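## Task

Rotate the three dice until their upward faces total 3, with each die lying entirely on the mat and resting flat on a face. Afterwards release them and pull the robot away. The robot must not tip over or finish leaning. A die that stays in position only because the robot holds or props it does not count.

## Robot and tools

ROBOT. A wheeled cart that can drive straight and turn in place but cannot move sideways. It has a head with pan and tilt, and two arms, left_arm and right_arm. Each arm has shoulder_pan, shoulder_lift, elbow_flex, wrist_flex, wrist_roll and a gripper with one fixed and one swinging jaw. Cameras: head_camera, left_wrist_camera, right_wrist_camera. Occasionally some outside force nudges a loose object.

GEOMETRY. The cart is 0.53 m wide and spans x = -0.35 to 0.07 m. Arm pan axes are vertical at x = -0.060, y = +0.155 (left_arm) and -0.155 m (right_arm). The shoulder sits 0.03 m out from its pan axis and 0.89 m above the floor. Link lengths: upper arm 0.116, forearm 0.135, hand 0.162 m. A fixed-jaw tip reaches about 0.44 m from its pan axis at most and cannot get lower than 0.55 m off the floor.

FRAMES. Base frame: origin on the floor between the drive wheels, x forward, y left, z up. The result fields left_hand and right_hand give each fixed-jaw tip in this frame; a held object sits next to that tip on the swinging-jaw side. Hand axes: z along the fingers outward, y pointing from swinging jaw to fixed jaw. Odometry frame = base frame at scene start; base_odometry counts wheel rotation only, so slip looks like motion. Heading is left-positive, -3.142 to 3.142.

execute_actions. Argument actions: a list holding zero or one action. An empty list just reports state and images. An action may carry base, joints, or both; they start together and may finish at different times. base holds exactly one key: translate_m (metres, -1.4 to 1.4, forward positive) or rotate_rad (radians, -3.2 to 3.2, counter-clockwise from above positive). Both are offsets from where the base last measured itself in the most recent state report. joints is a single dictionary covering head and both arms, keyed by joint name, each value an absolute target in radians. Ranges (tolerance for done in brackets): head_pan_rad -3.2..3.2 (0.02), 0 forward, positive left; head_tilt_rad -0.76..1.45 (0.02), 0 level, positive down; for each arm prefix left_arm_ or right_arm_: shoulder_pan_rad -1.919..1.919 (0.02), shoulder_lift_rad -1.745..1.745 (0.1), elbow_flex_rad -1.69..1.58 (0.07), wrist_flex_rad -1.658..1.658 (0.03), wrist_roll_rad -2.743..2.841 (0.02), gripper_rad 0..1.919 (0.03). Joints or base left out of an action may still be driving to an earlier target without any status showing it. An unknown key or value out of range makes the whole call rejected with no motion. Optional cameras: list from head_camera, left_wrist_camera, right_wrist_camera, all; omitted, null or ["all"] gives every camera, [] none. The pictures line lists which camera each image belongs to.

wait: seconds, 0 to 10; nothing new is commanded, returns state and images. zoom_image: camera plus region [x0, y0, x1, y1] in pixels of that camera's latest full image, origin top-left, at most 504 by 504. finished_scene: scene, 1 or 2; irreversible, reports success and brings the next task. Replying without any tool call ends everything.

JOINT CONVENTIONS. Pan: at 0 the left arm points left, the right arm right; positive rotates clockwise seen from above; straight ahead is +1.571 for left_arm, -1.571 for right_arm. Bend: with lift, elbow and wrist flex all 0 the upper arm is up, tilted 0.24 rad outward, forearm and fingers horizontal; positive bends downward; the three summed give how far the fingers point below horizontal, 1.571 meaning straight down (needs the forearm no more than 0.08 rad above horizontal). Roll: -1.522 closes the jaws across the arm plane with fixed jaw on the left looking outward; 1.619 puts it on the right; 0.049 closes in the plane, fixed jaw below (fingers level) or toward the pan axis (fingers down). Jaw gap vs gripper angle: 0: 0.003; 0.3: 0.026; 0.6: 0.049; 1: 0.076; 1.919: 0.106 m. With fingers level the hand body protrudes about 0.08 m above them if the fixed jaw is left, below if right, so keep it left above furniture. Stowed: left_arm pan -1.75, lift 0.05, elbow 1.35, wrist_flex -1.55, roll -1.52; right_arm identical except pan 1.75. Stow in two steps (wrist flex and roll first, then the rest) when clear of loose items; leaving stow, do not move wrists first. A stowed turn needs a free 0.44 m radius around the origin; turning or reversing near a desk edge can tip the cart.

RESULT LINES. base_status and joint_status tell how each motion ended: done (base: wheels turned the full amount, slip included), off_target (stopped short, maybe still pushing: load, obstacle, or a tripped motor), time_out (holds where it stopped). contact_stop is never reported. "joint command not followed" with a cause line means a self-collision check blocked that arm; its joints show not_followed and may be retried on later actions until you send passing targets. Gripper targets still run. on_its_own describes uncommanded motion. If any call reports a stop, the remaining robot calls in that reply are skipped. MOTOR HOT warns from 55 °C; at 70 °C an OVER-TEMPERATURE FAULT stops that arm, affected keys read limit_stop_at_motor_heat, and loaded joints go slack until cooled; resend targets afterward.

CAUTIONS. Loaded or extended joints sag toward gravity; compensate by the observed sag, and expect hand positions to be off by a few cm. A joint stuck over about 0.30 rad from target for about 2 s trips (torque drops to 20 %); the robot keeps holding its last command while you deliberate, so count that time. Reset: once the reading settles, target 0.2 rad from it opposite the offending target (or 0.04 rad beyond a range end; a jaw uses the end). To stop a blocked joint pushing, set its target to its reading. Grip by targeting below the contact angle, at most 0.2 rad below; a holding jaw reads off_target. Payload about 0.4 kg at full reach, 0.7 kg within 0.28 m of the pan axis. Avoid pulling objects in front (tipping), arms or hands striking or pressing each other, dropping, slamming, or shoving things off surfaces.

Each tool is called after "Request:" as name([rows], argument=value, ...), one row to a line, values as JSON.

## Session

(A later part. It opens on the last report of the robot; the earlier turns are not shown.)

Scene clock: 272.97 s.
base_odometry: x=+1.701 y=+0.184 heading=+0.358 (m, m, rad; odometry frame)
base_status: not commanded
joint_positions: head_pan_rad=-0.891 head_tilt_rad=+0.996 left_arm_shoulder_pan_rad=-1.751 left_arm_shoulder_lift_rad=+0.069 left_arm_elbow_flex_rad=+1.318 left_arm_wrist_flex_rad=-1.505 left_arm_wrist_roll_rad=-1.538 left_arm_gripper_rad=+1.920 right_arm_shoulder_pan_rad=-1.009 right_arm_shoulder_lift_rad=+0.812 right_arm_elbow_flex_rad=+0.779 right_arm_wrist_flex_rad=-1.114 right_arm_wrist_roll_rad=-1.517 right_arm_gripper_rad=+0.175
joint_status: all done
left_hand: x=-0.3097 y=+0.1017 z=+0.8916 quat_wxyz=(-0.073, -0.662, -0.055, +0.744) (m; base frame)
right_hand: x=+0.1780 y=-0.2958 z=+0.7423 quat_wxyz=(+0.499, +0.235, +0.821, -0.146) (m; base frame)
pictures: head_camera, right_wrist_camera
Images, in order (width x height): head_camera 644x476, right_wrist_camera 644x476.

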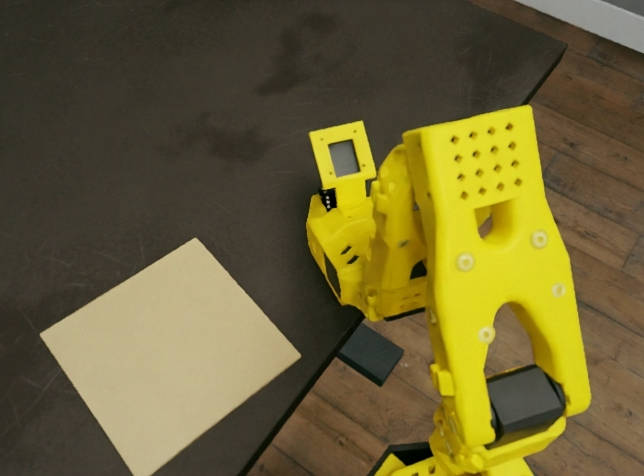

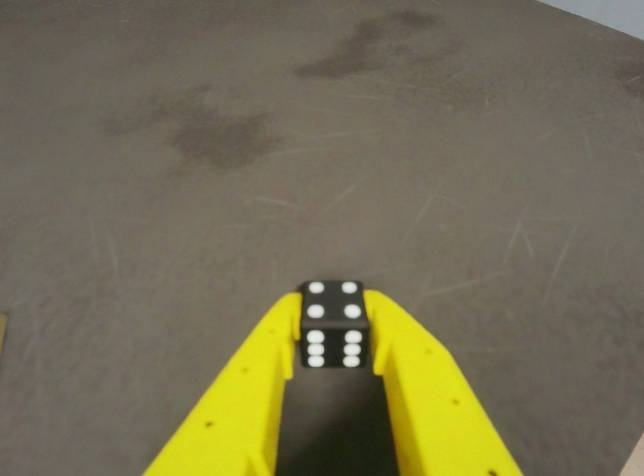

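Request:
execute_actions([
  {"joints": {"right_arm_gripper_rad": 0.55}},
], cameras=["right_wrist_camera"])

Scene clock: 279.40 s.
base_odometry: x=+1.701 y=+0.184 heading=+0.358 (m, m, rad; odometry frame)
base_status: not commanded
joint_positions: head_pan_rad=-0.891 head_tilt_rad=+0.996 left_arm_shoulder_pan_rad=-1.751 left_arm_shoulder_lift_rad=+0.069 left_arm_elbow_flex_rad=+1.318 left_arm_wrist_flex_rad=-1.505 left_arm_wrist_roll_rad=-1.538 left_arm_gripper_rad=+1.920 right_arm_shoulder_pan_rad=-1.009 right_arm_shoulder_lift_rad=+0.812 right_arm_elbow_flex_rad=+0.779 right_arm_wrist_flex_rad=-1.114 right_arm_wrist_roll_rad=-1.517 right_arm_gripper_rad=+0.539
joint_status: all done
left_hand: x=-0.3097 y=+0.1017 z=+0.8916 quat_wxyz=(-0.073, -0.662, -0.055, +0.744) (m; base frame)
right_hand: x=+0.1780 y=-0.2958 z=+0.7423 quat_wxyz=(+0.499, +0.235, +0.821, -0.146) (m; base frame)
pictures: right_wrist_camera
Images, in order (width x height): right_wrist_camera 644x476.

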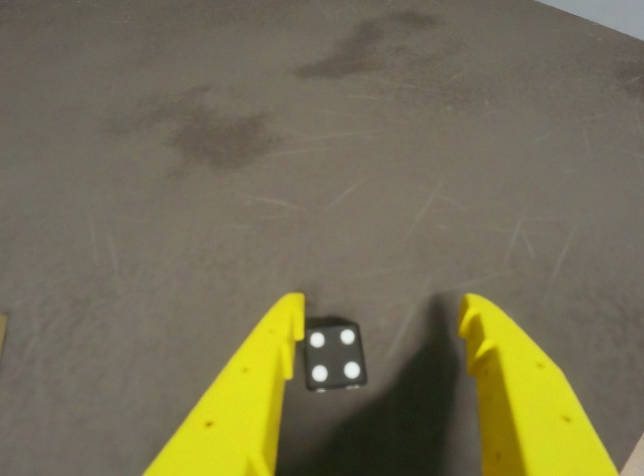

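Request:
execute_actions([
  {"joints": {"right_arm_shoulder_lift_rad": 0.40, "right_arm_elbow_flex_rad": 0.85, "right_arm_wrist_flex_rad": -0.9}},
], cameras=[])

Request:
execute_actions([
  {"joints": {"right_arm_shoulder_lift_rad": 0.3, "right_arm_elbow_flex_rad": -0.1, "right_arm_wrist_flex_rad": 0.3, "right_arm_shoulder_pan_rad": -1.04}},
], cameras=[])

Request:
execute_actions([
  {"joints": {"right_arm_shoulder_lift_rad": 0.49, "right_arm_elbow_flex_rad": -0.26, "right_arm_wrist_flex_rad": 1.172}},
], cameras=["head_camera", "right_wrist_camera"])

Scene clock: 286.23 s.
base_odometry: x=+1.701 y=+0.184 heading=+0.358 (m, m, rad; odometry frame)
base_status: not commanded
joint_positions: head_pan_rad=-0.891 head_tilt_rad=+0.996 left_arm_shoulder_pan_rad=-1.751 left_arm_shoulder_lift_rad=+0.069 left_arm_elbow_flex_rad=+1.318 left_arm_wrist_flex_rad=-1.505 left_arm_wrist_roll_rad=-1.538 left_arm_gripper_rad=+1.920 right_arm_shoulder_pan_rad=-1.009 right_arm_shoulder_lift_rad=+0.442 right_arm_elbow_flex_rad=+0.849 right_arm_wrist_flex_rad=-0.901 right_arm_wrist_roll_rad=-1.517 right_arm_gripper_rad=+0.540
joint_status: all done
left_hand: x=-0.3097 y=+0.1017 z=+0.8916 quat_wxyz=(-0.073, -0.662, -0.055, +0.744) (m; base frame)
right_hand: x=+0.1932 y=-0.3054 z=+0.7941 quat_wxyz=(+0.534, +0.229, +0.799, -0.156) (m; base frame)
pictures: none
No camera images: the call's "cameras" was empty. Leave "cameras" out to get every camera's image.

Scene clock: 287.80 s.
base_odometry: x=+1.701 y=+0.184 heading=+0.358 (m, m, rad; odometry frame)
base_status: not commanded
joint_positions: head_pan_rad=-0.891 head_tilt_rad=+0.996 left_arm_shoulder_pan_rad=-1.751 left_arm_shoulder_lift_rad=+0.069 left_arm_elbow_flex_rad=+1.318 left_arm_wrist_flex_rad=-1.505 left_arm_wrist_roll_rad=-1.538 left_arm_gripper_rad=+1.920 right_arm_shoulder_pan_rad=-1.030 right_arm_shoulder_lift_rad=+0.347 right_arm_elbow_flex_rad=-0.056 right_arm_wrist_flex_rad=+0.299 right_arm_wrist_roll_rad=-1.517 right_arm_gripper_rad=+0.540
joint_status: all done
left_hand: x=-0.3097 y=+0.1017 z=+0.8916 quat_wxyz=(-0.073, -0.662, -0.055, +0.744) (m; base frame)
right_hand: x=+0.2517 y=-0.3332 z=+0.8670 quat_wxyz=(+0.454, +0.234, +0.851, -0.127) (m; base frame)
pictures: none
No camera images: the call's "cameras" was empty. Leave "cameras" out to get every camera's image.

Scene clock: 289.17 s.
base_odometry: x=+1.701 y=+0.184 heading=+0.358 (m, m, rad; odometry frame)
base_status: not commanded
joint_positions: head_pan_rad=-0.891 head_tilt_rad=+0.996 left_arm_shoulder_pan_rad=-1.751 left_arm_shoulder_lift_rad=+0.069 left_arm_elbow_flex_rad=+1.318 left_arm_wrist_flex_rad=-1.505 left_arm_wrist_roll_rad=-1.538 left_arm_gripper_rad=+1.920 right_arm_shoulder_pan_rad=-1.030 right_arm_shoulder_lift_rad=+0.513 right_arm_elbow_flex_rad=-0.223 right_arm_wrist_flex_rad=+1.165 right_arm_wrist_roll_rad=-1.517 right_arm_gripper_rad=+0.540
joint_status: all done
left_hand: x=-0.3097 y=+0.1017 z=+0.8916 quat_wxyz=(-0.073, -0.662, -0.055, +0.744) (m; base frame)
right_hand: x=+0.1661 y=-0.2817 z=+0.7853 quat_wxyz=(+0.056, +0.264, +0.963, -0.016) (m; base frame)
pictures: head_camera, right_wrist_camera
Images, in order (width x height): head_camera 644x476, right_wrist_camera 644x476.

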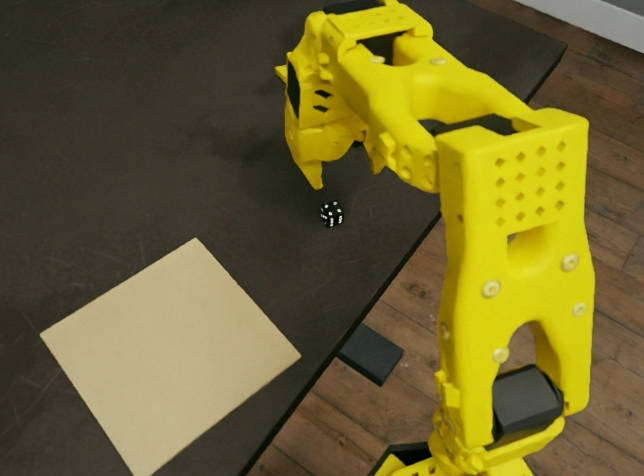

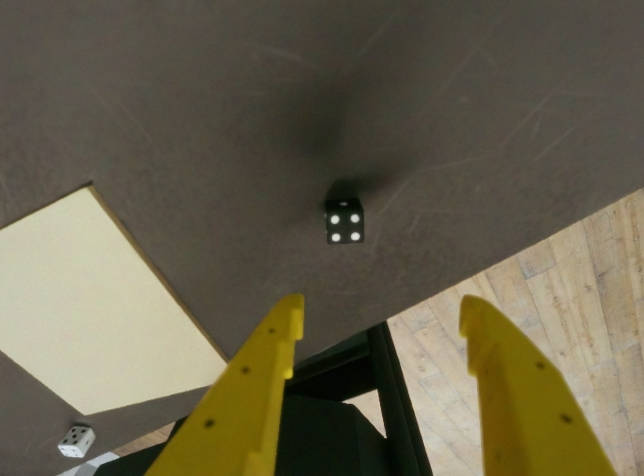

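Request:
execute_actions([
  {"joints": {"right_arm_shoulder_lift_rad": 0.72, "right_arm_elbow_flex_rad": -0.255, "right_arm_wrist_flex_rad": 0.925}},
], cameras=["right_wrist_camera"])

Scene clock: 303.73 s.
base_odometry: x=+1.701 y=+0.184 heading=+0.358 (m, m, rad; odometry frame)
base_status: not commanded
joint_positions: head_pan_rad=-0.891 head_tilt_rad=+0.996 left_arm_shoulder_pan_rad=-1.751 left_arm_shoulder_lift_rad=+0.069 left_arm_elbow_flex_rad=+1.318 left_arm_wrist_flex_rad=-1.505 left_arm_wrist_roll_rad=-1.538 left_arm_gripper_rad=+1.920 right_arm_shoulder_pan_rad=-1.030 right_arm_shoulder_lift_rad=+0.742 right_arm_elbow_flex_rad=-0.223 right_arm_wrist_flex_rad=+0.934 right_arm_wrist_roll_rad=-1.517 right_arm_gripper_rad=+0.540
joint_status: all done
left_hand: x=-0.3097 y=+0.1017 z=+0.8916 quat_wxyz=(-0.073, -0.662, -0.055, +0.744) (m; base frame)
right_hand: x=+0.1717 y=-0.2851 z=+0.7363 quat_wxyz=(+0.057, +0.264, +0.963, -0.016) (m; base frame)
pictures: right_wrist_camera
Images, in order (width x height): right_wrist_camera 644x476.

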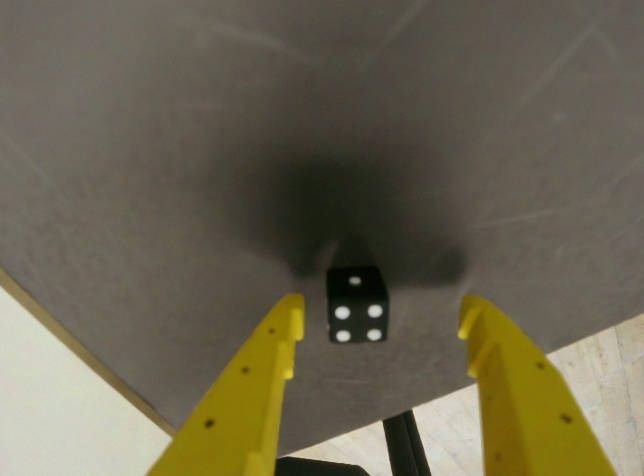

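Request:
execute_actions([
  {"joints": {"right_arm_shoulder_lift_rad": 0.765, "right_arm_elbow_flex_rad": -0.255, "right_arm_wrist_flex_rad": 0.885}},
], cameras=["right_wrist_camera"])

Scene clock: 307.07 s.
base_odometry: x=+1.701 y=+0.184 heading=+0.358 (m, m, rad; odometry frame)
base_status: not commanded
joint_positions: head_pan_rad=-0.891 head_tilt_rad=+0.996 left_arm_shoulder_pan_rad=-1.751 left_arm_shoulder_lift_rad=+0.069 left_arm_elbow_flex_rad=+1.318 left_arm_wrist_flex_rad=-1.505 left_arm_wrist_roll_rad=-1.538 left_arm_gripper_rad=+1.920 right_arm_shoulder_pan_rad=-1.030 right_arm_shoulder_lift_rad=+0.777 right_arm_elbow_flex_rad=-0.225 right_arm_wrist_flex_rad=+0.895 right_arm_wrist_roll_rad=-1.517 right_arm_gripper_rad=+0.540
joint_status: all done
left_hand: x=-0.3097 y=+0.1017 z=+0.8916 quat_wxyz=(-0.073, -0.662, -0.055, +0.744) (m; base frame)
right_hand: x=+0.1723 y=-0.2855 z=+0.7290 quat_wxyz=(+0.059, +0.264, +0.962, -0.017) (m; base frame)
pictures: right_wrist_camera
Images, in order (width x height): right_wrist_camera 644x476.

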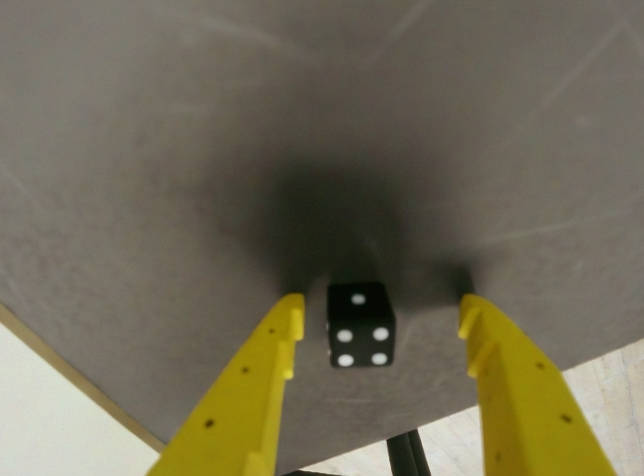

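Request:
execute_actions([
  {"joints": {"right_arm_gripper_rad": 0.05}},
], cameras=["right_wrist_camera"])

Scene clock: 311.00 s.
base_odometry: x=+1.701 y=+0.184 heading=+0.358 (m, m, rad; odometry frame)
base_status: not commanded
joint_positions: head_pan_rad=-0.891 head_tilt_rad=+0.996 left_arm_shoulder_pan_rad=-1.751 left_arm_shoulder_lift_rad=+0.069 left_arm_elbow_flex_rad=+1.318 left_arm_wrist_flex_rad=-1.505 left_arm_wrist_roll_rad=-1.538 left_arm_gripper_rad=+1.920 right_arm_shoulder_pan_rad=-1.030 right_arm_shoulder_lift_rad=+0.778 right_arm_elbow_flex_rad=-0.234 right_arm_wrist_flex_rad=+0.892 right_arm_wrist_roll_rad=-1.517 right_arm_gripper_rad=+0.175
joint_status: right_arm_gripper_rad off_target (ended at +0.175, target +0.050)
left_hand: x=-0.3097 y=+0.1017 z=+0.8916 quat_wxyz=(-0.073, -0.662, -0.055, +0.744) (m; base frame)
right_hand: x=+0.1743 y=-0.2867 z=+0.7299 quat_wxyz=(+0.064, +0.264, +0.962, -0.018) (m; base frame)
pictures: right_wrist_camera
Images, in order (width x height): right_wrist_camera 644x476.

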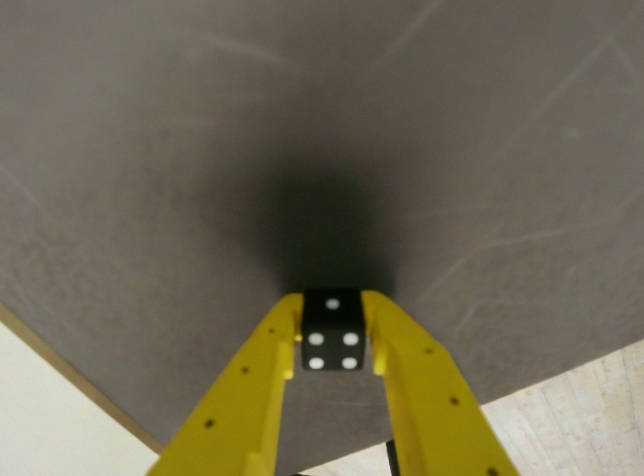

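Request:
execute_actions([
  {"joints": {"right_arm_shoulder_lift_rad": 0.45, "right_arm_elbow_flex_rad": -0.26, "right_arm_wrist_flex_rad": 1.172}},
], cameras=[])

Request:
execute_actions([
  {"joints": {"right_arm_shoulder_lift_rad": 0.1, "right_arm_elbow_flex_rad": 0.3, "right_arm_wrist_flex_rad": -0.1, "head_pan_rad": 0.0, "head_tilt_rad": 1.25}},
], cameras=["head_camera"])

Scene clock: 315.87 s.
base_odometry: x=+1.701 y=+0.184 heading=+0.358 (m, m, rad; odometry frame)
base_status: not commanded
joint_positions: head_pan_rad=-0.891 head_tilt_rad=+0.996 left_arm_shoulder_pan_rad=-1.751 left_arm_shoulder_lift_rad=+0.069 left_arm_elbow_flex_rad=+1.318 left_arm_wrist_flex_rad=-1.505 left_arm_wrist_roll_rad=-1.538 left_arm_gripper_rad=+1.920 right_arm_shoulder_pan_rad=-1.030 right_arm_shoulder_lift_rad=+0.504 right_arm_elbow_flex_rad=-0.234 right_arm_wrist_flex_rad=+1.167 right_arm_wrist_roll_rad=-1.517 right_arm_gripper_rad=+0.175
joint_status: all done
left_hand: x=-0.3097 y=+0.1017 z=+0.8916 quat_wxyz=(-0.073, -0.662, -0.055, +0.744) (m; base frame)
right_hand: x=+0.1685 y=-0.2832 z=+0.7890 quat_wxyz=(+0.064, +0.264, +0.962, -0.018) (m; base frame)
pictures: none
No camera images: the call's "cameras" was empty. Leave "cameras" out to get every camera's image.

Scene clock: 317.50 s.
base_odometry: x=+1.701 y=+0.184 heading=+0.358 (m, m, rad; odometry frame)
base_status: not commanded
joint_positions: head_pan_rad=-0.010 head_tilt_rad=+1.245 left_arm_shoulder_pan_rad=-1.751 left_arm_shoulder_lift_rad=+0.069 left_arm_elbow_flex_rad=+1.318 left_arm_wrist_flex_rad=-1.505 left_arm_wrist_roll_rad=-1.538 left_arm_gripper_rad=+1.920 right_arm_shoulder_pan_rad=-1.030 right_arm_shoulder_lift_rad=+0.149 right_arm_elbow_flex_rad=+0.306 right_arm_wrist_flex_rad=-0.083 right_arm_wrist_roll_rad=-1.517 right_arm_gripper_rad=+0.175
joint_status: all done
left_hand: x=-0.3097 y=+0.1017 z=+0.8916 quat_wxyz=(-0.073, -0.662, -0.055, +0.744) (m; base frame)
right_hand: x=+0.2421 y=-0.3274 z=+0.8878 quat_wxyz=(+0.543, +0.219, +0.796, -0.152) (m; base frame)
pictures: head_camera
Images, in order (width x height): head_camera 644x476.

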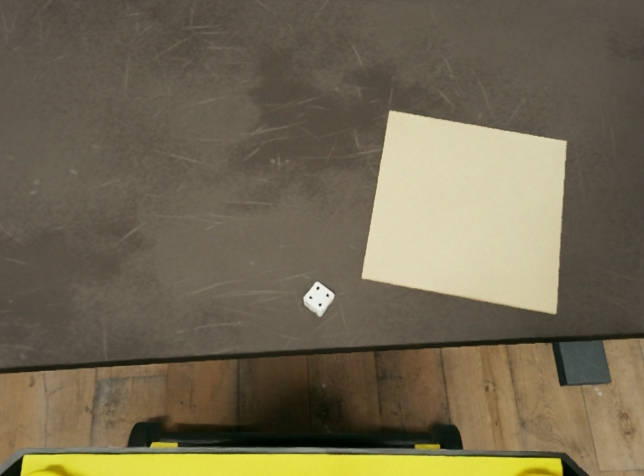

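Request:
execute_actions([
  {"joints": {"right_arm_shoulder_pan_rad": -1.51, "right_arm_shoulder_lift_rad": 0.61, "right_arm_elbow_flex_rad": 1.07, "right_arm_wrist_flex_rad": -1.37}},
], cameras=["head_camera", "right_wrist_camera"])

Scene clock: 329.83 s.
base_odometry: x=+1.701 y=+0.184 heading=+0.358 (m, m, rad; odometry frame)
base_status: not commanded
joint_positions: head_pan_rad=-0.010 head_tilt_rad=+1.245 left_arm_shoulder_pan_rad=-1.751 left_arm_shoulder_lift_rad=+0.069 left_arm_elbow_flex_rad=+1.318 left_arm_wrist_flex_rad=-1.505 left_arm_wrist_roll_rad=-1.538 left_arm_gripper_rad=+1.920 right_arm_shoulder_pan_rad=-1.503 right_arm_shoulder_lift_rad=+0.619 right_arm_elbow_flex_rad=+1.065 right_arm_wrist_flex_rad=-1.353 right_arm_wrist_roll_rad=-1.517 right_arm_gripper_rad=+0.175
joint_status: all done
left_hand: x=-0.3097 y=+0.1017 z=+0.8916 quat_wxyz=(-0.073, -0.662, -0.055, +0.744) (m; base frame)
right_hand: x=+0.2001 y=-0.1650 z=+0.7824 quat_wxyz=(+0.581, +0.026, +0.813, -0.021) (m; base frame)
pictures: head_camera, right_wrist_camera
Images, in order (width x height): head_camera 644x476, right_wrist_camera 644x476.

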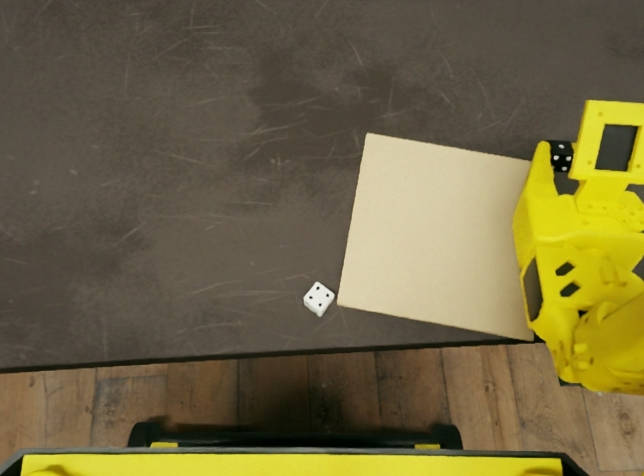

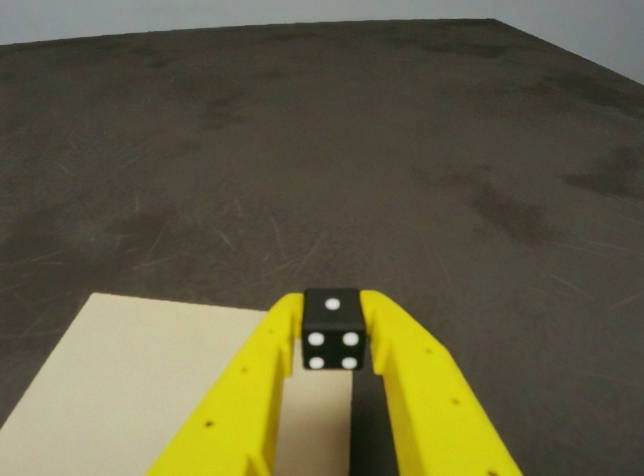

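Request:
execute_actions([
  {"joints": {"right_arm_shoulder_pan_rad": -1.74}},
], cameras=[])

Request:
execute_actions([
  {"joints": {"right_arm_shoulder_lift_rad": 1.0, "right_arm_elbow_flex_rad": 0.90, "right_arm_wrist_flex_rad": -1.57}},
], cameras=["head_camera", "right_wrist_camera"])

Scene clock: 337.63 s.
base_odometry: x=+1.701 y=+0.184 heading=+0.358 (m, m, rad; odometry frame)
base_status: not commanded
joint_positions: head_pan_rad=-0.010 head_tilt_rad=+1.245 left_arm_shoulder_pan_rad=-1.751 left_arm_shoulder_lift_rad=+0.069 left_arm_elbow_flex_rad=+1.318 left_arm_wrist_flex_rad=-1.505 left_arm_wrist_roll_rad=-1.538 left_arm_gripper_rad=+1.920 right_arm_shoulder_pan_rad=-1.731 right_arm_shoulder_lift_rad=+0.619 right_arm_elbow_flex_rad=+1.065 right_arm_wrist_flex_rad=-1.353 right_arm_wrist_roll_rad=-1.517 right_arm_gripper_rad=+0.175
joint_status: all done
left_hand: x=-0.3097 y=+0.1017 z=+0.8916 quat_wxyz=(-0.073, -0.662, -0.055, +0.744) (m; base frame)
right_hand: x=+0.1956 y=-0.1059 z=+0.7824 quat_wxyz=(+0.579, -0.067, +0.811, +0.045) (m; base frame)
pictures: none
No camera images: the call's "cameras" was empty. Leave "cameras" out to get every camera's image.

Scene clock: 338.60 s.
base_odometry: x=+1.701 y=+0.184 heading=+0.358 (m, m, rad; odometry frame)
base_status: not commanded
joint_positions: head_pan_rad=-0.010 head_tilt_rad=+1.245 left_arm_shoulder_pan_rad=-1.751 left_arm_shoulder_lift_rad=+0.069 left_arm_elbow_flex_rad=+1.318 left_arm_wrist_flex_rad=-1.505 left_arm_wrist_roll_rad=-1.538 left_arm_gripper_rad=+1.920 right_arm_shoulder_pan_rad=-1.731 right_arm_shoulder_lift_rad=+1.007 right_arm_elbow_flex_rad=+0.912 right_arm_wrist_flex_rad=-1.554 right_arm_wrist_roll_rad=-1.517 right_arm_gripper_rad=+0.175
joint_status: all done
left_hand: x=-0.3097 y=+0.1017 z=+0.8916 quat_wxyz=(-0.073, -0.662, -0.055, +0.744) (m; base frame)
right_hand: x=+0.1848 y=-0.1076 z=+0.7444 quat_wxyz=(+0.566, -0.068, +0.821, +0.044) (m; base frame)
pictures: head_camera, right_wrist_camera
Images, in order (width x height): head_camera 644x476, right_wrist_camera 644x476.

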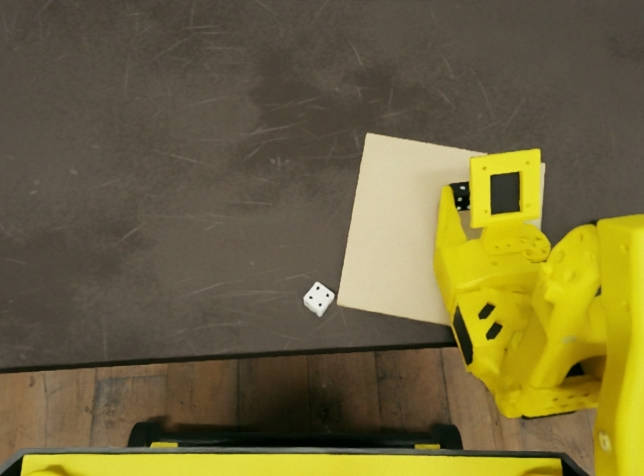

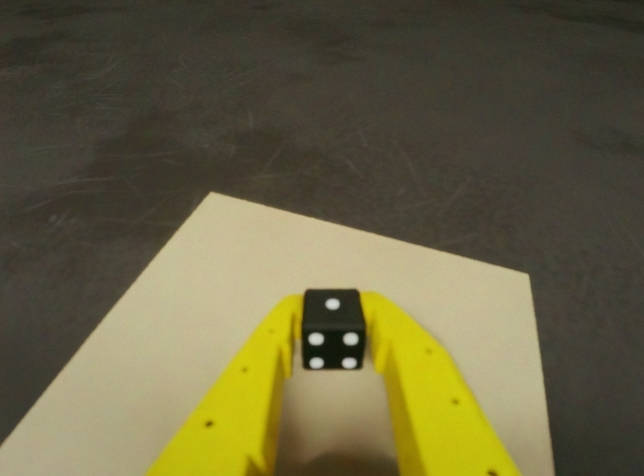

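Request:
execute_actions([
  {"joints": {"right_arm_shoulder_lift_rad": 1.04, "right_arm_elbow_flex_rad": 0.89, "right_arm_wrist_flex_rad": -1.60}},
], cameras=[])

Request:
execute_actions([
  {"joints": {"right_arm_gripper_rad": 0.55}},
], cameras=["right_wrist_camera"])

Scene clock: 343.27 s.
base_odometry: x=+1.701 y=+0.184 heading=+0.358 (m, m, rad; odometry frame)
base_status: not commanded
joint_positions: head_pan_rad=-0.010 head_tilt_rad=+1.245 left_arm_shoulder_pan_rad=-1.751 left_arm_shoulder_lift_rad=+0.069 left_arm_elbow_flex_rad=+1.318 left_arm_wrist_flex_rad=-1.505 left_arm_wrist_roll_rad=-1.538 left_arm_gripper_rad=+1.920 right_arm_shoulder_pan_rad=-1.731 right_arm_shoulder_lift_rad=+1.048 right_arm_elbow_flex_rad=+0.900 right_arm_wrist_flex_rad=-1.582 right_arm_wrist_roll_rad=-1.517 right_arm_gripper_rad=+0.175
joint_status: all done
left_hand: x=-0.3097 y=+0.1017 z=+0.8916 quat_wxyz=(-0.073, -0.662, -0.055, +0.744) (m; base frame)
right_hand: x=+0.1825 y=-0.1080 z=+0.7409 quat_wxyz=(+0.565, -0.068, +0.821, +0.044) (m; base frame)
pictures: none
No camera images: the call's "cameras" was empty. Leave "cameras" out to get every camera's image.

Scene clock: 344.07 s.
base_odometry: x=+1.701 y=+0.184 heading=+0.358 (m, m, rad; odometry frame)
base_status: not commanded
joint_positions: head_pan_rad=-0.010 head_tilt_rad=+1.245 left_arm_shoulder_pan_rad=-1.751 left_arm_shoulder_lift_rad=+0.069 left_arm_elbow_flex_rad=+1.318 left_arm_wrist_flex_rad=-1.505 left_arm_wrist_roll_rad=-1.538 left_arm_gripper_rad=+1.920 right_arm_shoulder_pan_rad=-1.731 right_arm_shoulder_lift_rad=+1.048 right_arm_elbow_flex_rad=+0.900 right_arm_wrist_flex_rad=-1.584 right_arm_wrist_roll_rad=-1.517 right_arm_gripper_rad=+0.539
joint_status: all done
left_hand: x=-0.3097 y=+0.1017 z=+0.8916 quat_wxyz=(-0.073, -0.662, -0.055, +0.744) (m; base frame)
right_hand: x=+0.1825 y=-0.1080 z=+0.7411 quat_wxyz=(+0.566, -0.068, +0.821, +0.044) (m; base frame)
pictures: right_wrist_camera
Images, in order (width x height): right_wrist_camera 644x476.

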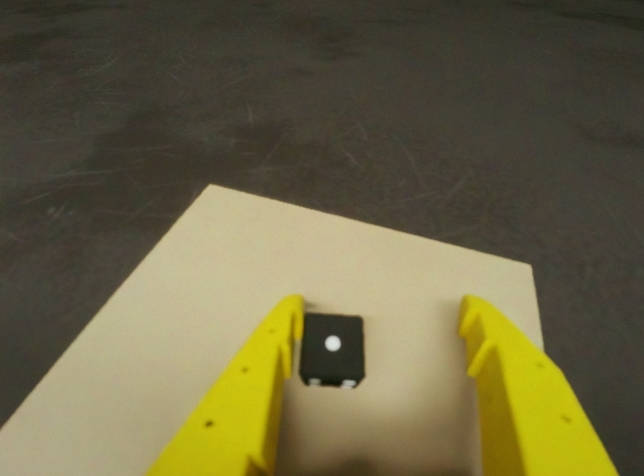

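Request:
execute_actions([
  {"joints": {"right_arm_shoulder_lift_rad": 0.5, "right_arm_elbow_flex_rad": 1.07, "right_arm_wrist_flex_rad": -1.3}},
], cameras=[])

Request:
execute_actions([
  {"base": {"translate_m": -0.30}, "joints": {"right_arm_shoulder_lift_rad": 0.1, "right_arm_elbow_flex_rad": 1.2, "right_arm_wrist_flex_rad": -1.3, "right_arm_shoulder_pan_rad": -1.571}},
], cameras=[])

Request:
execute_actions([
  {"base": {"rotate_rad": 0.585}},
], cameras=[])

Request:
execute_actions([
  {"base": {"translate_m": 0.25}},
], cameras=[])

Request:
execute_actions([
  {"base": {"rotate_rad": -0.5}},
], cameras=["head_camera"])

Scene clock: 355.83 s.
base_odometry: x=+1.701 y=+0.184 heading=+0.358 (m, m, rad; odometry frame)
base_status: not commanded
joint_positions: head_pan_rad=-0.010 head_tilt_rad=+1.245 left_arm_shoulder_pan_rad=-1.751 left_arm_shoulder_lift_rad=+0.069 left_arm_elbow_flex_rad=+1.318 left_arm_wrist_flex_rad=-1.505 left_arm_wrist_roll_rad=-1.538 left_arm_gripper_rad=+1.920 right_arm_shoulder_pan_rad=-1.731 right_arm_shoulder_lift_rad=+0.538 right_arm_elbow_flex_rad=+1.067 right_arm_wrist_flex_rad=-1.301 right_arm_wrist_roll_rad=-1.517 right_arm_gripper_rad=+0.540
joint_status: all done
left_hand: x=-0.3097 y=+0.1017 z=+0.8916 quat_wxyz=(-0.073, -0.662, -0.055, +0.744) (m; base frame)
right_hand: x=+0.2012 y=-0.1049 z=+0.7932 quat_wxyz=(+0.590, -0.066, +0.803, +0.046) (m; base frame)
pictures: none
No camera images: the call's "cameras" was empty. Leave "cameras" out to get every camera's image.

Scene clock: 358.20 s.
base_odometry: x=+1.420 y=+0.079 heading=+0.359 (m, m, rad; odometry frame)
base_status: done
joint_positions: head_pan_rad=-0.010 head_tilt_rad=+1.245 left_arm_shoulder_pan_rad=-1.751 left_arm_shoulder_lift_rad=+0.069 left_arm_elbow_flex_rad=+1.318 left_arm_wrist_flex_rad=-1.505 left_arm_wrist_roll_rad=-1.538 left_arm_gripper_rad=+1.920 right_arm_shoulder_pan_rad=-1.579 right_arm_shoulder_lift_rad=+0.133 right_arm_elbow_flex_rad=+1.199 right_arm_wrist_flex_rad=-1.301 right_arm_wrist_roll_rad=-1.517 right_arm_gripper_rad=+0.540
joint_status: all done
left_hand: x=-0.3097 y=+0.1017 z=+0.8916 quat_wxyz=(-0.073, -0.662, -0.055, +0.744) (m; base frame)
right_hand: x=+0.2104 y=-0.1450 z=+0.8670 quat_wxyz=(+0.696, -0.005, +0.718, +0.001) (m; base frame)
pictures: none
No camera images: the call's "cameras" was empty. Leave "cameras" out to get every camera's image.

Scene clock: 359.63 s.
base_odometry: x=+1.419 y=+0.078 heading=+0.942 (m, m, rad; odometry frame)
base_status: done
joint_positions: head_pan_rad=-0.010 head_tilt_rad=+1.245 left_arm_shoulder_pan_rad=-1.751 left_arm_shoulder_lift_rad=+0.069 left_arm_elbow_flex_rad=+1.318 left_arm_wrist_flex_rad=-1.505 left_arm_wrist_roll_rad=-1.538 left_arm_gripper_rad=+1.920 right_arm_shoulder_pan_rad=-1.579 right_arm_shoulder_lift_rad=+0.133 right_arm_elbow_flex_rad=+1.199 right_arm_wrist_flex_rad=-1.301 right_arm_wrist_roll_rad=-1.517 right_arm_gripper_rad=+0.540
joint_status: not commanded
left_hand: x=-0.3097 y=+0.1017 z=+0.8916 quat_wxyz=(-0.073, -0.662, -0.055, +0.744) (m; base frame)
right_hand: x=+0.2104 y=-0.1450 z=+0.8670 quat_wxyz=(+0.696, -0.005, +0.718, +0.001) (m; base frame)
pictures: none
No camera images: the call's "cameras" was empty. Leave "cameras" out to get every camera's image.

Scene clock: 361.80 s.
base_odometry: x=+1.565 y=+0.281 heading=+0.945 (m, m, rad; odometry frame)
base_status: done
joint_positions: head_pan_rad=-0.010 head_tilt_rad=+1.245 left_arm_shoulder_pan_rad=-1.751 left_arm_shoulder_lift_rad=+0.069 left_arm_elbow_flex_rad=+1.318 left_arm_wrist_flex_rad=-1.505 left_arm_wrist_roll_rad=-1.538 left_arm_gripper_rad=+1.920 right_arm_shoulder_pan_rad=-1.579 right_arm_shoulder_lift_rad=+0.133 right_arm_elbow_flex_rad=+1.200 right_arm_wrist_flex_rad=-1.301 right_arm_wrist_roll_rad=-1.517 right_arm_gripper_rad=+0.540
joint_status: not commanded
left_hand: x=-0.3097 y=+0.1017 z=+0.8916 quat_wxyz=(-0.073, -0.662, -0.055, +0.744) (m; base frame)
right_hand: x=+0.2102 y=-0.1450 z=+0.8667 quat_wxyz=(+0.696, -0.005, +0.718, +0.001) (m; base frame)
pictures: none
No camera images: the call's "cameras" was empty. Leave "cameras" out to get every camera's image.

Scene clock: 363.13 s.
base_odometry: x=+1.564 y=+0.281 heading=+0.446 (m, m, rad; odometry frame)
base_status: done
joint_positions: head_pan_rad=-0.010 head_tilt_rad=+1.245 left_arm_shoulder_pan_rad=-1.751 left_arm_shoulder_lift_rad=+0.069 left_arm_elbow_flex_rad=+1.318 left_arm_wrist_flex_rad=-1.505 left_arm_wrist_roll_rad=-1.538 left_arm_gripper_rad=+1.920 right_arm_shoulder_pan_rad=-1.579 right_arm_shoulder_lift_rad=+0.133 right_arm_elbow_flex_rad=+1.200 right_arm_wrist_flex_rad=-1.301 right_arm_wrist_roll_rad=-1.517 right_arm_gripper_rad=+0.540
joint_status: not commanded
left_hand: x=-0.3097 y=+0.1017 z=+0.8916 quat_wxyz=(-0.073, -0.662, -0.055, +0.744) (m; base frame)
right_hand: x=+0.2102 y=-0.1450 z=+0.8667 quat_wxyz=(+0.696, -0.005, +0.718, +0.001) (m; base frame)
pictures: head_camera
Images, in order (width x height): head_camera 644x476.

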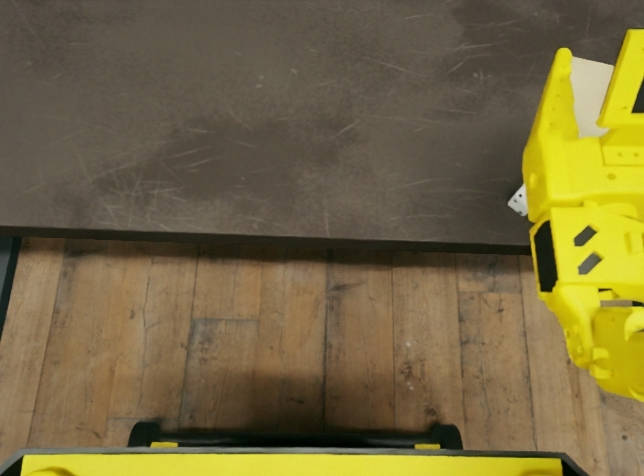

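Request:
execute_actions([
  {"base": {"translate_m": 0.10}, "joints": {"right_arm_shoulder_pan_rad": -0.6, "head_pan_rad": -0.35, "head_tilt_rad": 1.15}},
], cameras=["head_camera"])

Scene clock: 367.27 s.
base_odometry: x=+1.655 y=+0.324 heading=+0.443 (m, m, rad; odometry frame)
base_status: done
joint_positions: head_pan_rad=-0.340 head_tilt_rad=+1.165 left_arm_shoulder_pan_rad=-1.751 left_arm_shoulder_lift_rad=+0.069 left_arm_elbow_flex_rad=+1.318 left_arm_wrist_flex_rad=-1.505 left_arm_wrist_roll_rad=-1.538 left_arm_gripper_rad=+1.920 right_arm_shoulder_pan_rad=-0.608 right_arm_shoulder_lift_rad=+0.133 right_arm_elbow_flex_rad=+1.200 right_arm_wrist_flex_rad=-1.301 right_arm_wrist_roll_rad=-1.517 right_arm_gripper_rad=+0.540
joint_status: all done
left_hand: x=-0.3097 y=+0.1017 z=+0.8916 quat_wxyz=(-0.073, -0.662, -0.055, +0.744) (m; base frame)
right_hand: x=+0.1008 y=-0.3724 z=+0.8667 quat_wxyz=(+0.616, +0.331, +0.637, -0.324) (m; base frame)
pictures: head_camera
Images, in order (width x height): head_camera 644x476.

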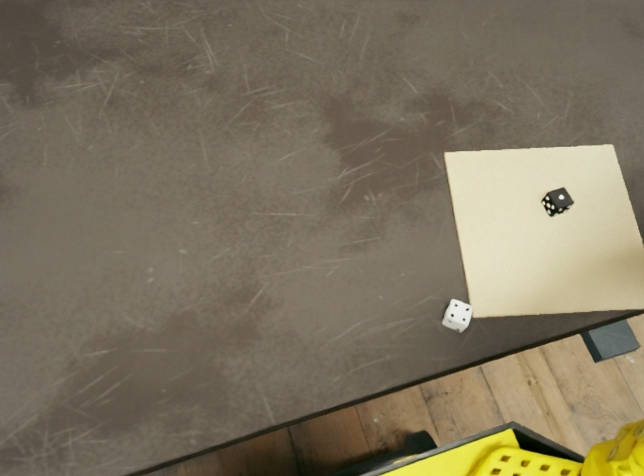

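Request:
execute_actions([
  {"joints": {"right_arm_shoulder_pan_rad": -1.571, "right_arm_shoulder_lift_rad": -0.345, "right_arm_elbow_flex_rad": 0.79, "right_arm_wrist_flex_rad": 1.107, "right_arm_wrist_roll_rad": 2.405, "right_arm_gripper_rad": 0.6}},
], cameras=["head_camera", "right_wrist_camera"])

Scene clock: 381.80 s.
base_odometry: x=+1.655 y=+0.324 heading=+0.443 (m, m, rad; odometry frame)
base_status: not commanded
joint_positions: head_pan_rad=-0.340 head_tilt_rad=+1.165 left_arm_shoulder_pan_rad=-1.751 left_arm_shoulder_lift_rad=+0.069 left_arm_elbow_flex_rad=+1.318 left_arm_wrist_flex_rad=-1.505 left_arm_wrist_roll_rad=-1.538 left_arm_gripper_rad=+1.920 right_arm_shoulder_pan_rad=-1.562 right_arm_shoulder_lift_rad=-0.318 right_arm_elbow_flex_rad=+0.822 right_arm_wrist_flex_rad=+1.099 right_arm_wrist_roll_rad=+2.394 right_arm_gripper_rad=+0.590
joint_status: all done
left_hand: x=-0.3097 y=+0.1017 z=+0.8916 quat_wxyz=(-0.073, -0.662, -0.055, +0.744) (m; base frame)
right_hand: x=+0.0830 y=-0.1619 z=+0.7886 quat_wxyz=(+0.006, -0.927, -0.374, +0.015) (m; base frame)
pictures: head_camera, right_wrist_camera
Images, in order (width x height): head_camera 644x476, right_wrist_camera 644x476.

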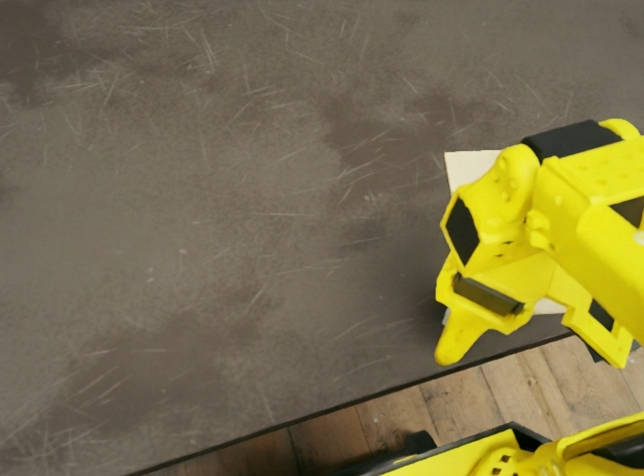

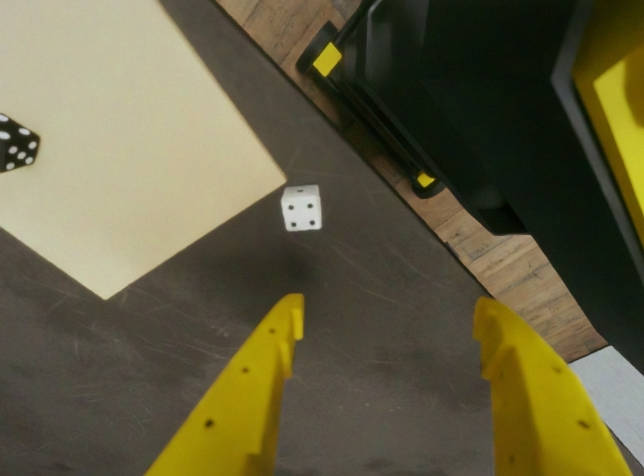

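Request:
execute_actions([
  {"joints": {"right_arm_shoulder_pan_rad": -1.44, "right_arm_shoulder_lift_rad": 0.0, "right_arm_elbow_flex_rad": 0.815, "right_arm_wrist_flex_rad": 0.72, "right_arm_wrist_roll_rad": 2.53}},
], cameras=["right_wrist_camera"])

Scene clock: 390.93 s.
base_odometry: x=+1.655 y=+0.324 heading=+0.443 (m, m, rad; odometry frame)
base_status: not commanded
joint_positions: head_pan_rad=-0.340 head_tilt_rad=+1.165 left_arm_shoulder_pan_rad=-1.751 left_arm_shoulder_lift_rad=+0.069 left_arm_elbow_flex_rad=+1.318 left_arm_wrist_flex_rad=-1.505 left_arm_wrist_roll_rad=-1.538 left_arm_gripper_rad=+1.920 right_arm_shoulder_pan_rad=-1.449 right_arm_shoulder_lift_rad=+0.005 right_arm_elbow_flex_rad=+0.822 right_arm_wrist_flex_rad=+0.727 right_arm_wrist_roll_rad=+2.520 right_arm_gripper_rad=+0.590
joint_status: all done
left_hand: x=-0.3097 y=+0.1017 z=+0.8916 quat_wxyz=(-0.073, -0.662, -0.055, +0.744) (m; base frame)
right_hand: x=+0.1015 y=-0.1797 z=+0.7503 quat_wxyz=(-0.004, -0.925, -0.380, -0.008) (m; base frame)
pictures: right_wrist_camera
Images, in order (width x height): right_wrist_camera 644x476.

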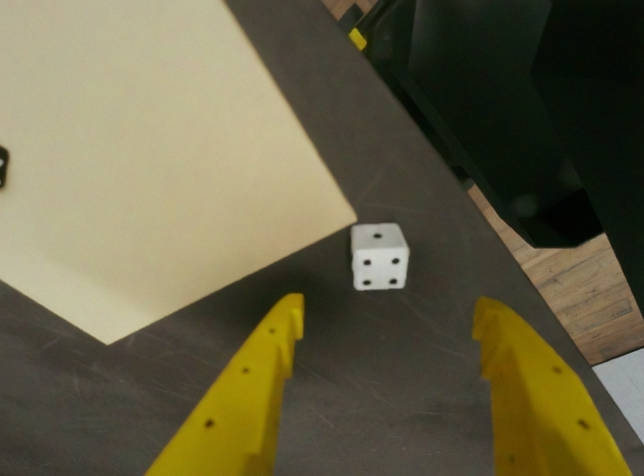

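Request:
execute_actions([
  {"joints": {"right_arm_shoulder_lift_rad": 0.12, "right_arm_elbow_flex_rad": 0.868, "right_arm_wrist_flex_rad": 0.56}},
], cameras=["right_wrist_camera"])

Scene clock: 401.60 s.
base_odometry: x=+1.655 y=+0.324 heading=+0.443 (m, m, rad; odometry frame)
base_status: not commanded
joint_positions: head_pan_rad=-0.340 head_tilt_rad=+1.165 left_arm_shoulder_pan_rad=-1.751 left_arm_shoulder_lift_rad=+0.069 left_arm_elbow_flex_rad=+1.318 left_arm_wrist_flex_rad=-1.505 left_arm_wrist_roll_rad=-1.538 left_arm_gripper_rad=+1.920 right_arm_shoulder_pan_rad=-1.449 right_arm_shoulder_lift_rad=+0.123 right_arm_elbow_flex_rad=+0.869 right_arm_wrist_flex_rad=+0.567 right_arm_wrist_roll_rad=+2.520 right_arm_gripper_rad=+0.590
joint_status: all done
left_hand: x=-0.3097 y=+0.1017 z=+0.8916 quat_wxyz=(-0.073, -0.662, -0.055, +0.744) (m; base frame)
right_hand: x=+0.0965 y=-0.1791 z=+0.7317 quat_wxyz=(-0.003, -0.925, -0.380, -0.005) (m; base frame)
pictures: right_wrist_camera
Images, in order (width x height): right_wrist_camera 644x476.

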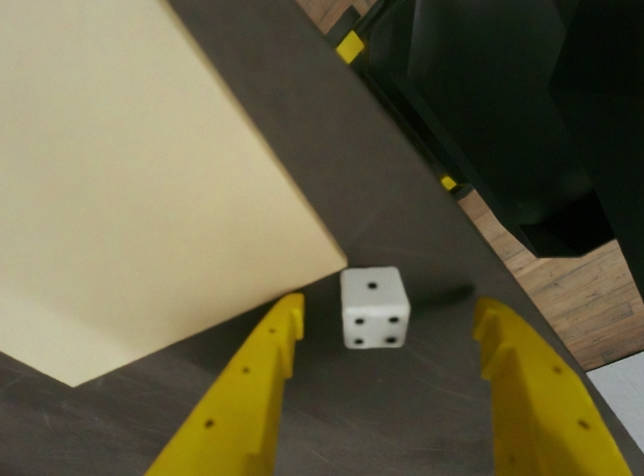

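Request:
execute_actions([
  {"joints": {"right_arm_gripper_rad": 0.05}},
], cameras=["right_wrist_camera"])

Scene clock: 405.47 s.
base_odometry: x=+1.655 y=+0.324 heading=+0.443 (m, m, rad; odometry frame)
base_status: not commanded
joint_positions: head_pan_rad=-0.340 head_tilt_rad=+1.165 left_arm_shoulder_pan_rad=-1.751 left_arm_shoulder_lift_rad=+0.069 left_arm_elbow_flex_rad=+1.318 left_arm_wrist_flex_rad=-1.505 left_arm_wrist_roll_rad=-1.538 left_arm_gripper_rad=+1.920 right_arm_shoulder_pan_rad=-1.449 right_arm_shoulder_lift_rad=+0.123 right_arm_elbow_flex_rad=+0.869 right_arm_wrist_flex_rad=+0.567 right_arm_wrist_roll_rad=+2.520 right_arm_gripper_rad=+0.175
joint_status: right_arm_gripper_rad off_target (ended at +0.175, target +0.050)
left_hand: x=-0.3097 y=+0.1017 z=+0.8916 quat_wxyz=(-0.073, -0.662, -0.055, +0.744) (m; base frame)
right_hand: x=+0.0965 y=-0.1791 z=+0.7317 quat_wxyz=(-0.003, -0.925, -0.380, -0.005) (m; base frame)
pictures: right_wrist_camera
Images, in order (width x height): right_wrist_camera 644x476.

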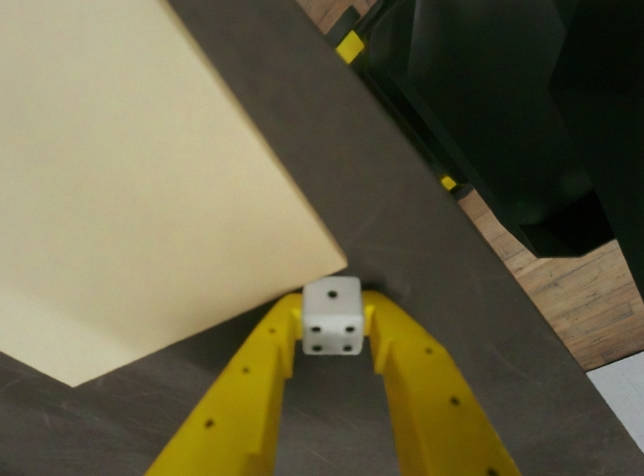

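Request:
execute_actions([
  {"joints": {"right_arm_shoulder_lift_rad": -0.345, "right_arm_elbow_flex_rad": 0.79, "right_arm_wrist_flex_rad": 1.107}},
], cameras=[])

Request:
execute_actions([
  {"joints": {"right_arm_wrist_roll_rad": -1.522, "right_arm_shoulder_pan_rad": -1.29}},
], cameras=[])

Request:
execute_actions([
  {"joints": {"right_arm_wrist_flex_rad": -0.4}},
], cameras=[])

Request:
execute_actions([
  {"joints": {"right_arm_shoulder_lift_rad": 0.61, "right_arm_elbow_flex_rad": 1.07, "right_arm_wrist_flex_rad": -1.37}},
], cameras=["head_camera", "right_wrist_camera"])

Scene clock: 422.73 s.
base_odometry: x=+1.655 y=+0.324 heading=+0.443 (m, m, rad; odometry frame)
base_status: not commanded
joint_positions: head_pan_rad=-0.340 head_tilt_rad=+1.165 left_arm_shoulder_pan_rad=-1.751 left_arm_shoulder_lift_rad=+0.069 left_arm_elbow_flex_rad=+1.318 left_arm_wrist_flex_rad=-1.505 left_arm_wrist_roll_rad=-1.538 left_arm_gripper_rad=+1.920 right_arm_shoulder_pan_rad=-1.449 right_arm_shoulder_lift_rad=-0.317 right_arm_elbow_flex_rad=+0.818 right_arm_wrist_flex_rad=+1.099 right_arm_wrist_roll_rad=+2.520 right_arm_gripper_rad=+0.175
joint_status: all done
left_hand: x=-0.3097 y=+0.1017 z=+0.8916 quat_wxyz=(-0.073, -0.662, -0.055, +0.744) (m; base frame)
right_hand: x=+0.0825 y=-0.1774 z=+0.7887 quat_wxyz=(+0.007, -0.925, -0.380, +0.013) (m; base frame)
pictures: none
No camera images: the call's "cameras" was empty. Leave "cameras" out to get every camera's image.

Scene clock: 426.60 s.
base_odometry: x=+1.655 y=+0.324 heading=+0.443 (m, m, rad; odometry frame)
base_status: not commanded
joint_positions: head_pan_rad=-0.340 head_tilt_rad=+1.165 left_arm_shoulder_pan_rad=-1.751 left_arm_shoulder_lift_rad=+0.069 left_arm_elbow_flex_rad=+1.318 left_arm_wrist_flex_rad=-1.505 left_arm_wrist_roll_rad=-1.538 left_arm_gripper_rad=+1.920 right_arm_shoulder_pan_rad=-1.298 right_arm_shoulder_lift_rad=-0.317 right_arm_elbow_flex_rad=+0.818 right_arm_wrist_flex_rad=+1.101 right_arm_wrist_roll_rad=-1.511 right_arm_gripper_rad=+0.175
joint_status: all done
left_hand: x=-0.3097 y=+0.1017 z=+0.8916 quat_wxyz=(-0.073, -0.662, -0.055, +0.744) (m; base frame)
right_hand: x=+0.0743 y=-0.1845 z=+0.7890 quat_wxyz=(-0.016, +0.130, +0.991, +0.002) (m; base frame)
pictures: none
No camera images: the call's "cameras" was empty. Leave "cameras" out to get every camera's image.

Scene clock: 428.37 s.
base_odometry: x=+1.655 y=+0.324 heading=+0.443 (m, m, rad; odometry frame)
base_status: not commanded
joint_positions: head_pan_rad=-0.340 head_tilt_rad=+1.165 left_arm_shoulder_pan_rad=-1.751 left_arm_shoulder_lift_rad=+0.069 left_arm_elbow_flex_rad=+1.318 left_arm_wrist_flex_rad=-1.505 left_arm_wrist_roll_rad=-1.538 left_arm_gripper_rad=+1.920 right_arm_shoulder_pan_rad=-1.298 right_arm_shoulder_lift_rad=-0.317 right_arm_elbow_flex_rad=+0.818 right_arm_wrist_flex_rad=-0.384 right_arm_wrist_roll_rad=-1.513 right_arm_gripper_rad=+0.175
joint_status: all done
left_hand: x=-0.3097 y=+0.1017 z=+0.8916 quat_wxyz=(-0.073, -0.662, -0.055, +0.744) (m; base frame)
right_hand: x=+0.2330 y=-0.2288 z=+0.9303 quat_wxyz=(+0.658, +0.098, +0.741, -0.093) (m; base frame)
pictures: none
No camera images: the call's "cameras" was empty. Leave "cameras" out to get every camera's image.

Scene clock: 429.80 s.
base_odometry: x=+1.655 y=+0.324 heading=+0.443 (m, m, rad; odometry frame)
base_status: not commanded
joint_positions: head_pan_rad=-0.340 head_tilt_rad=+1.165 left_arm_shoulder_pan_rad=-1.751 left_arm_shoulder_lift_rad=+0.069 left_arm_elbow_flex_rad=+1.318 left_arm_wrist_flex_rad=-1.505 left_arm_wrist_roll_rad=-1.538 left_arm_gripper_rad=+1.920 right_arm_shoulder_pan_rad=-1.298 right_arm_shoulder_lift_rad=+0.617 right_arm_elbow_flex_rad=+1.072 right_arm_wrist_flex_rad=-1.352 right_arm_wrist_roll_rad=-1.513 right_arm_gripper_rad=+0.175
joint_status: all done
left_hand: x=-0.3097 y=+0.1017 z=+0.8916 quat_wxyz=(-0.073, -0.662, -0.055, +0.744) (m; base frame)
right_hand: x=+0.1916 y=-0.2172 z=+0.7817 quat_wxyz=(+0.573, +0.107, +0.809, -0.081) (m; base frame)
pictures: head_camera, right_wrist_camera
Images, in order (width x height): head_camera 644x476, right_wrist_camera 644x476.

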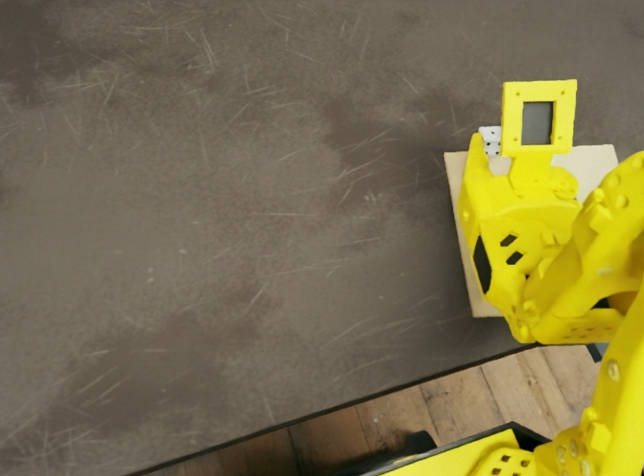

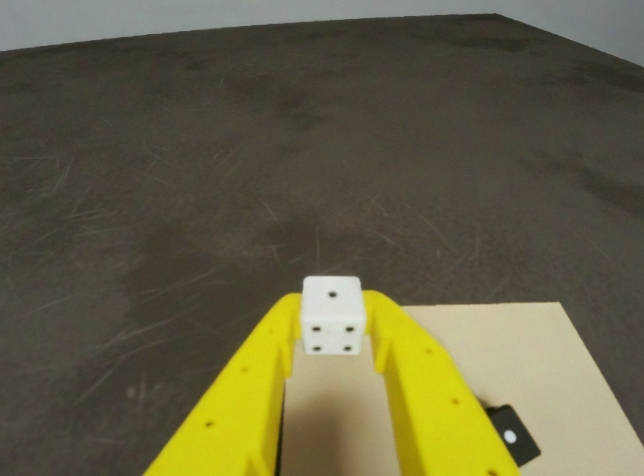

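Request:
execute_actions([
  {"joints": {"right_arm_shoulder_pan_rad": -1.24, "right_arm_shoulder_lift_rad": 1.0, "right_arm_elbow_flex_rad": 0.90, "right_arm_wrist_flex_rad": -1.57}},
], cameras=["head_camera", "right_wrist_camera"])

Scene clock: 438.57 s.
base_odometry: x=+1.655 y=+0.324 heading=+0.443 (m, m, rad; odometry frame)
base_status: not commanded
joint_positions: head_pan_rad=-0.340 head_tilt_rad=+1.165 left_arm_shoulder_pan_rad=-1.751 left_arm_shoulder_lift_rad=+0.069 left_arm_elbow_flex_rad=+1.318 left_arm_wrist_flex_rad=-1.505 left_arm_wrist_roll_rad=-1.538 left_arm_gripper_rad=+1.920 right_arm_shoulder_pan_rad=-1.248 right_arm_shoulder_lift_rad=+1.007 right_arm_elbow_flex_rad=+0.910 right_arm_wrist_flex_rad=-1.554 right_arm_wrist_roll_rad=-1.513 right_arm_gripper_rad=+0.175
joint_status: all done
left_hand: x=-0.3097 y=+0.1017 z=+0.8916 quat_wxyz=(-0.073, -0.662, -0.055, +0.744) (m; base frame)
right_hand: x=+0.1791 y=-0.2269 z=+0.7446 quat_wxyz=(+0.560, +0.128, +0.813, -0.094) (m; base frame)
pictures: head_camera, right_wrist_camera
Images, in order (width x height): head_camera 644x476, right_wrist_camera 644x476.

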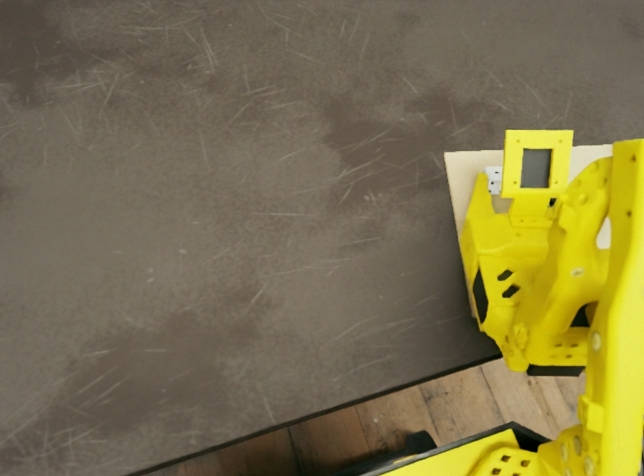

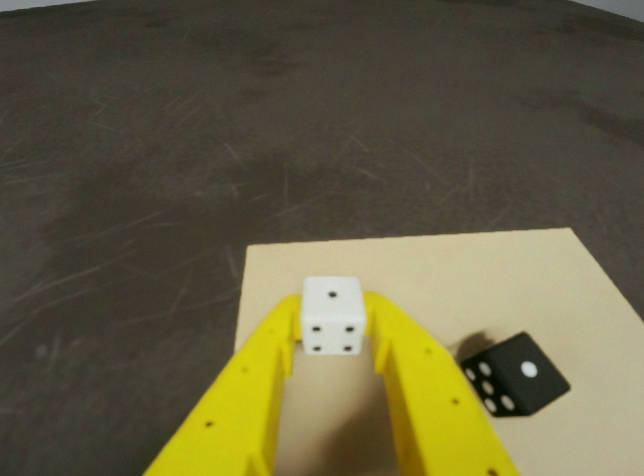

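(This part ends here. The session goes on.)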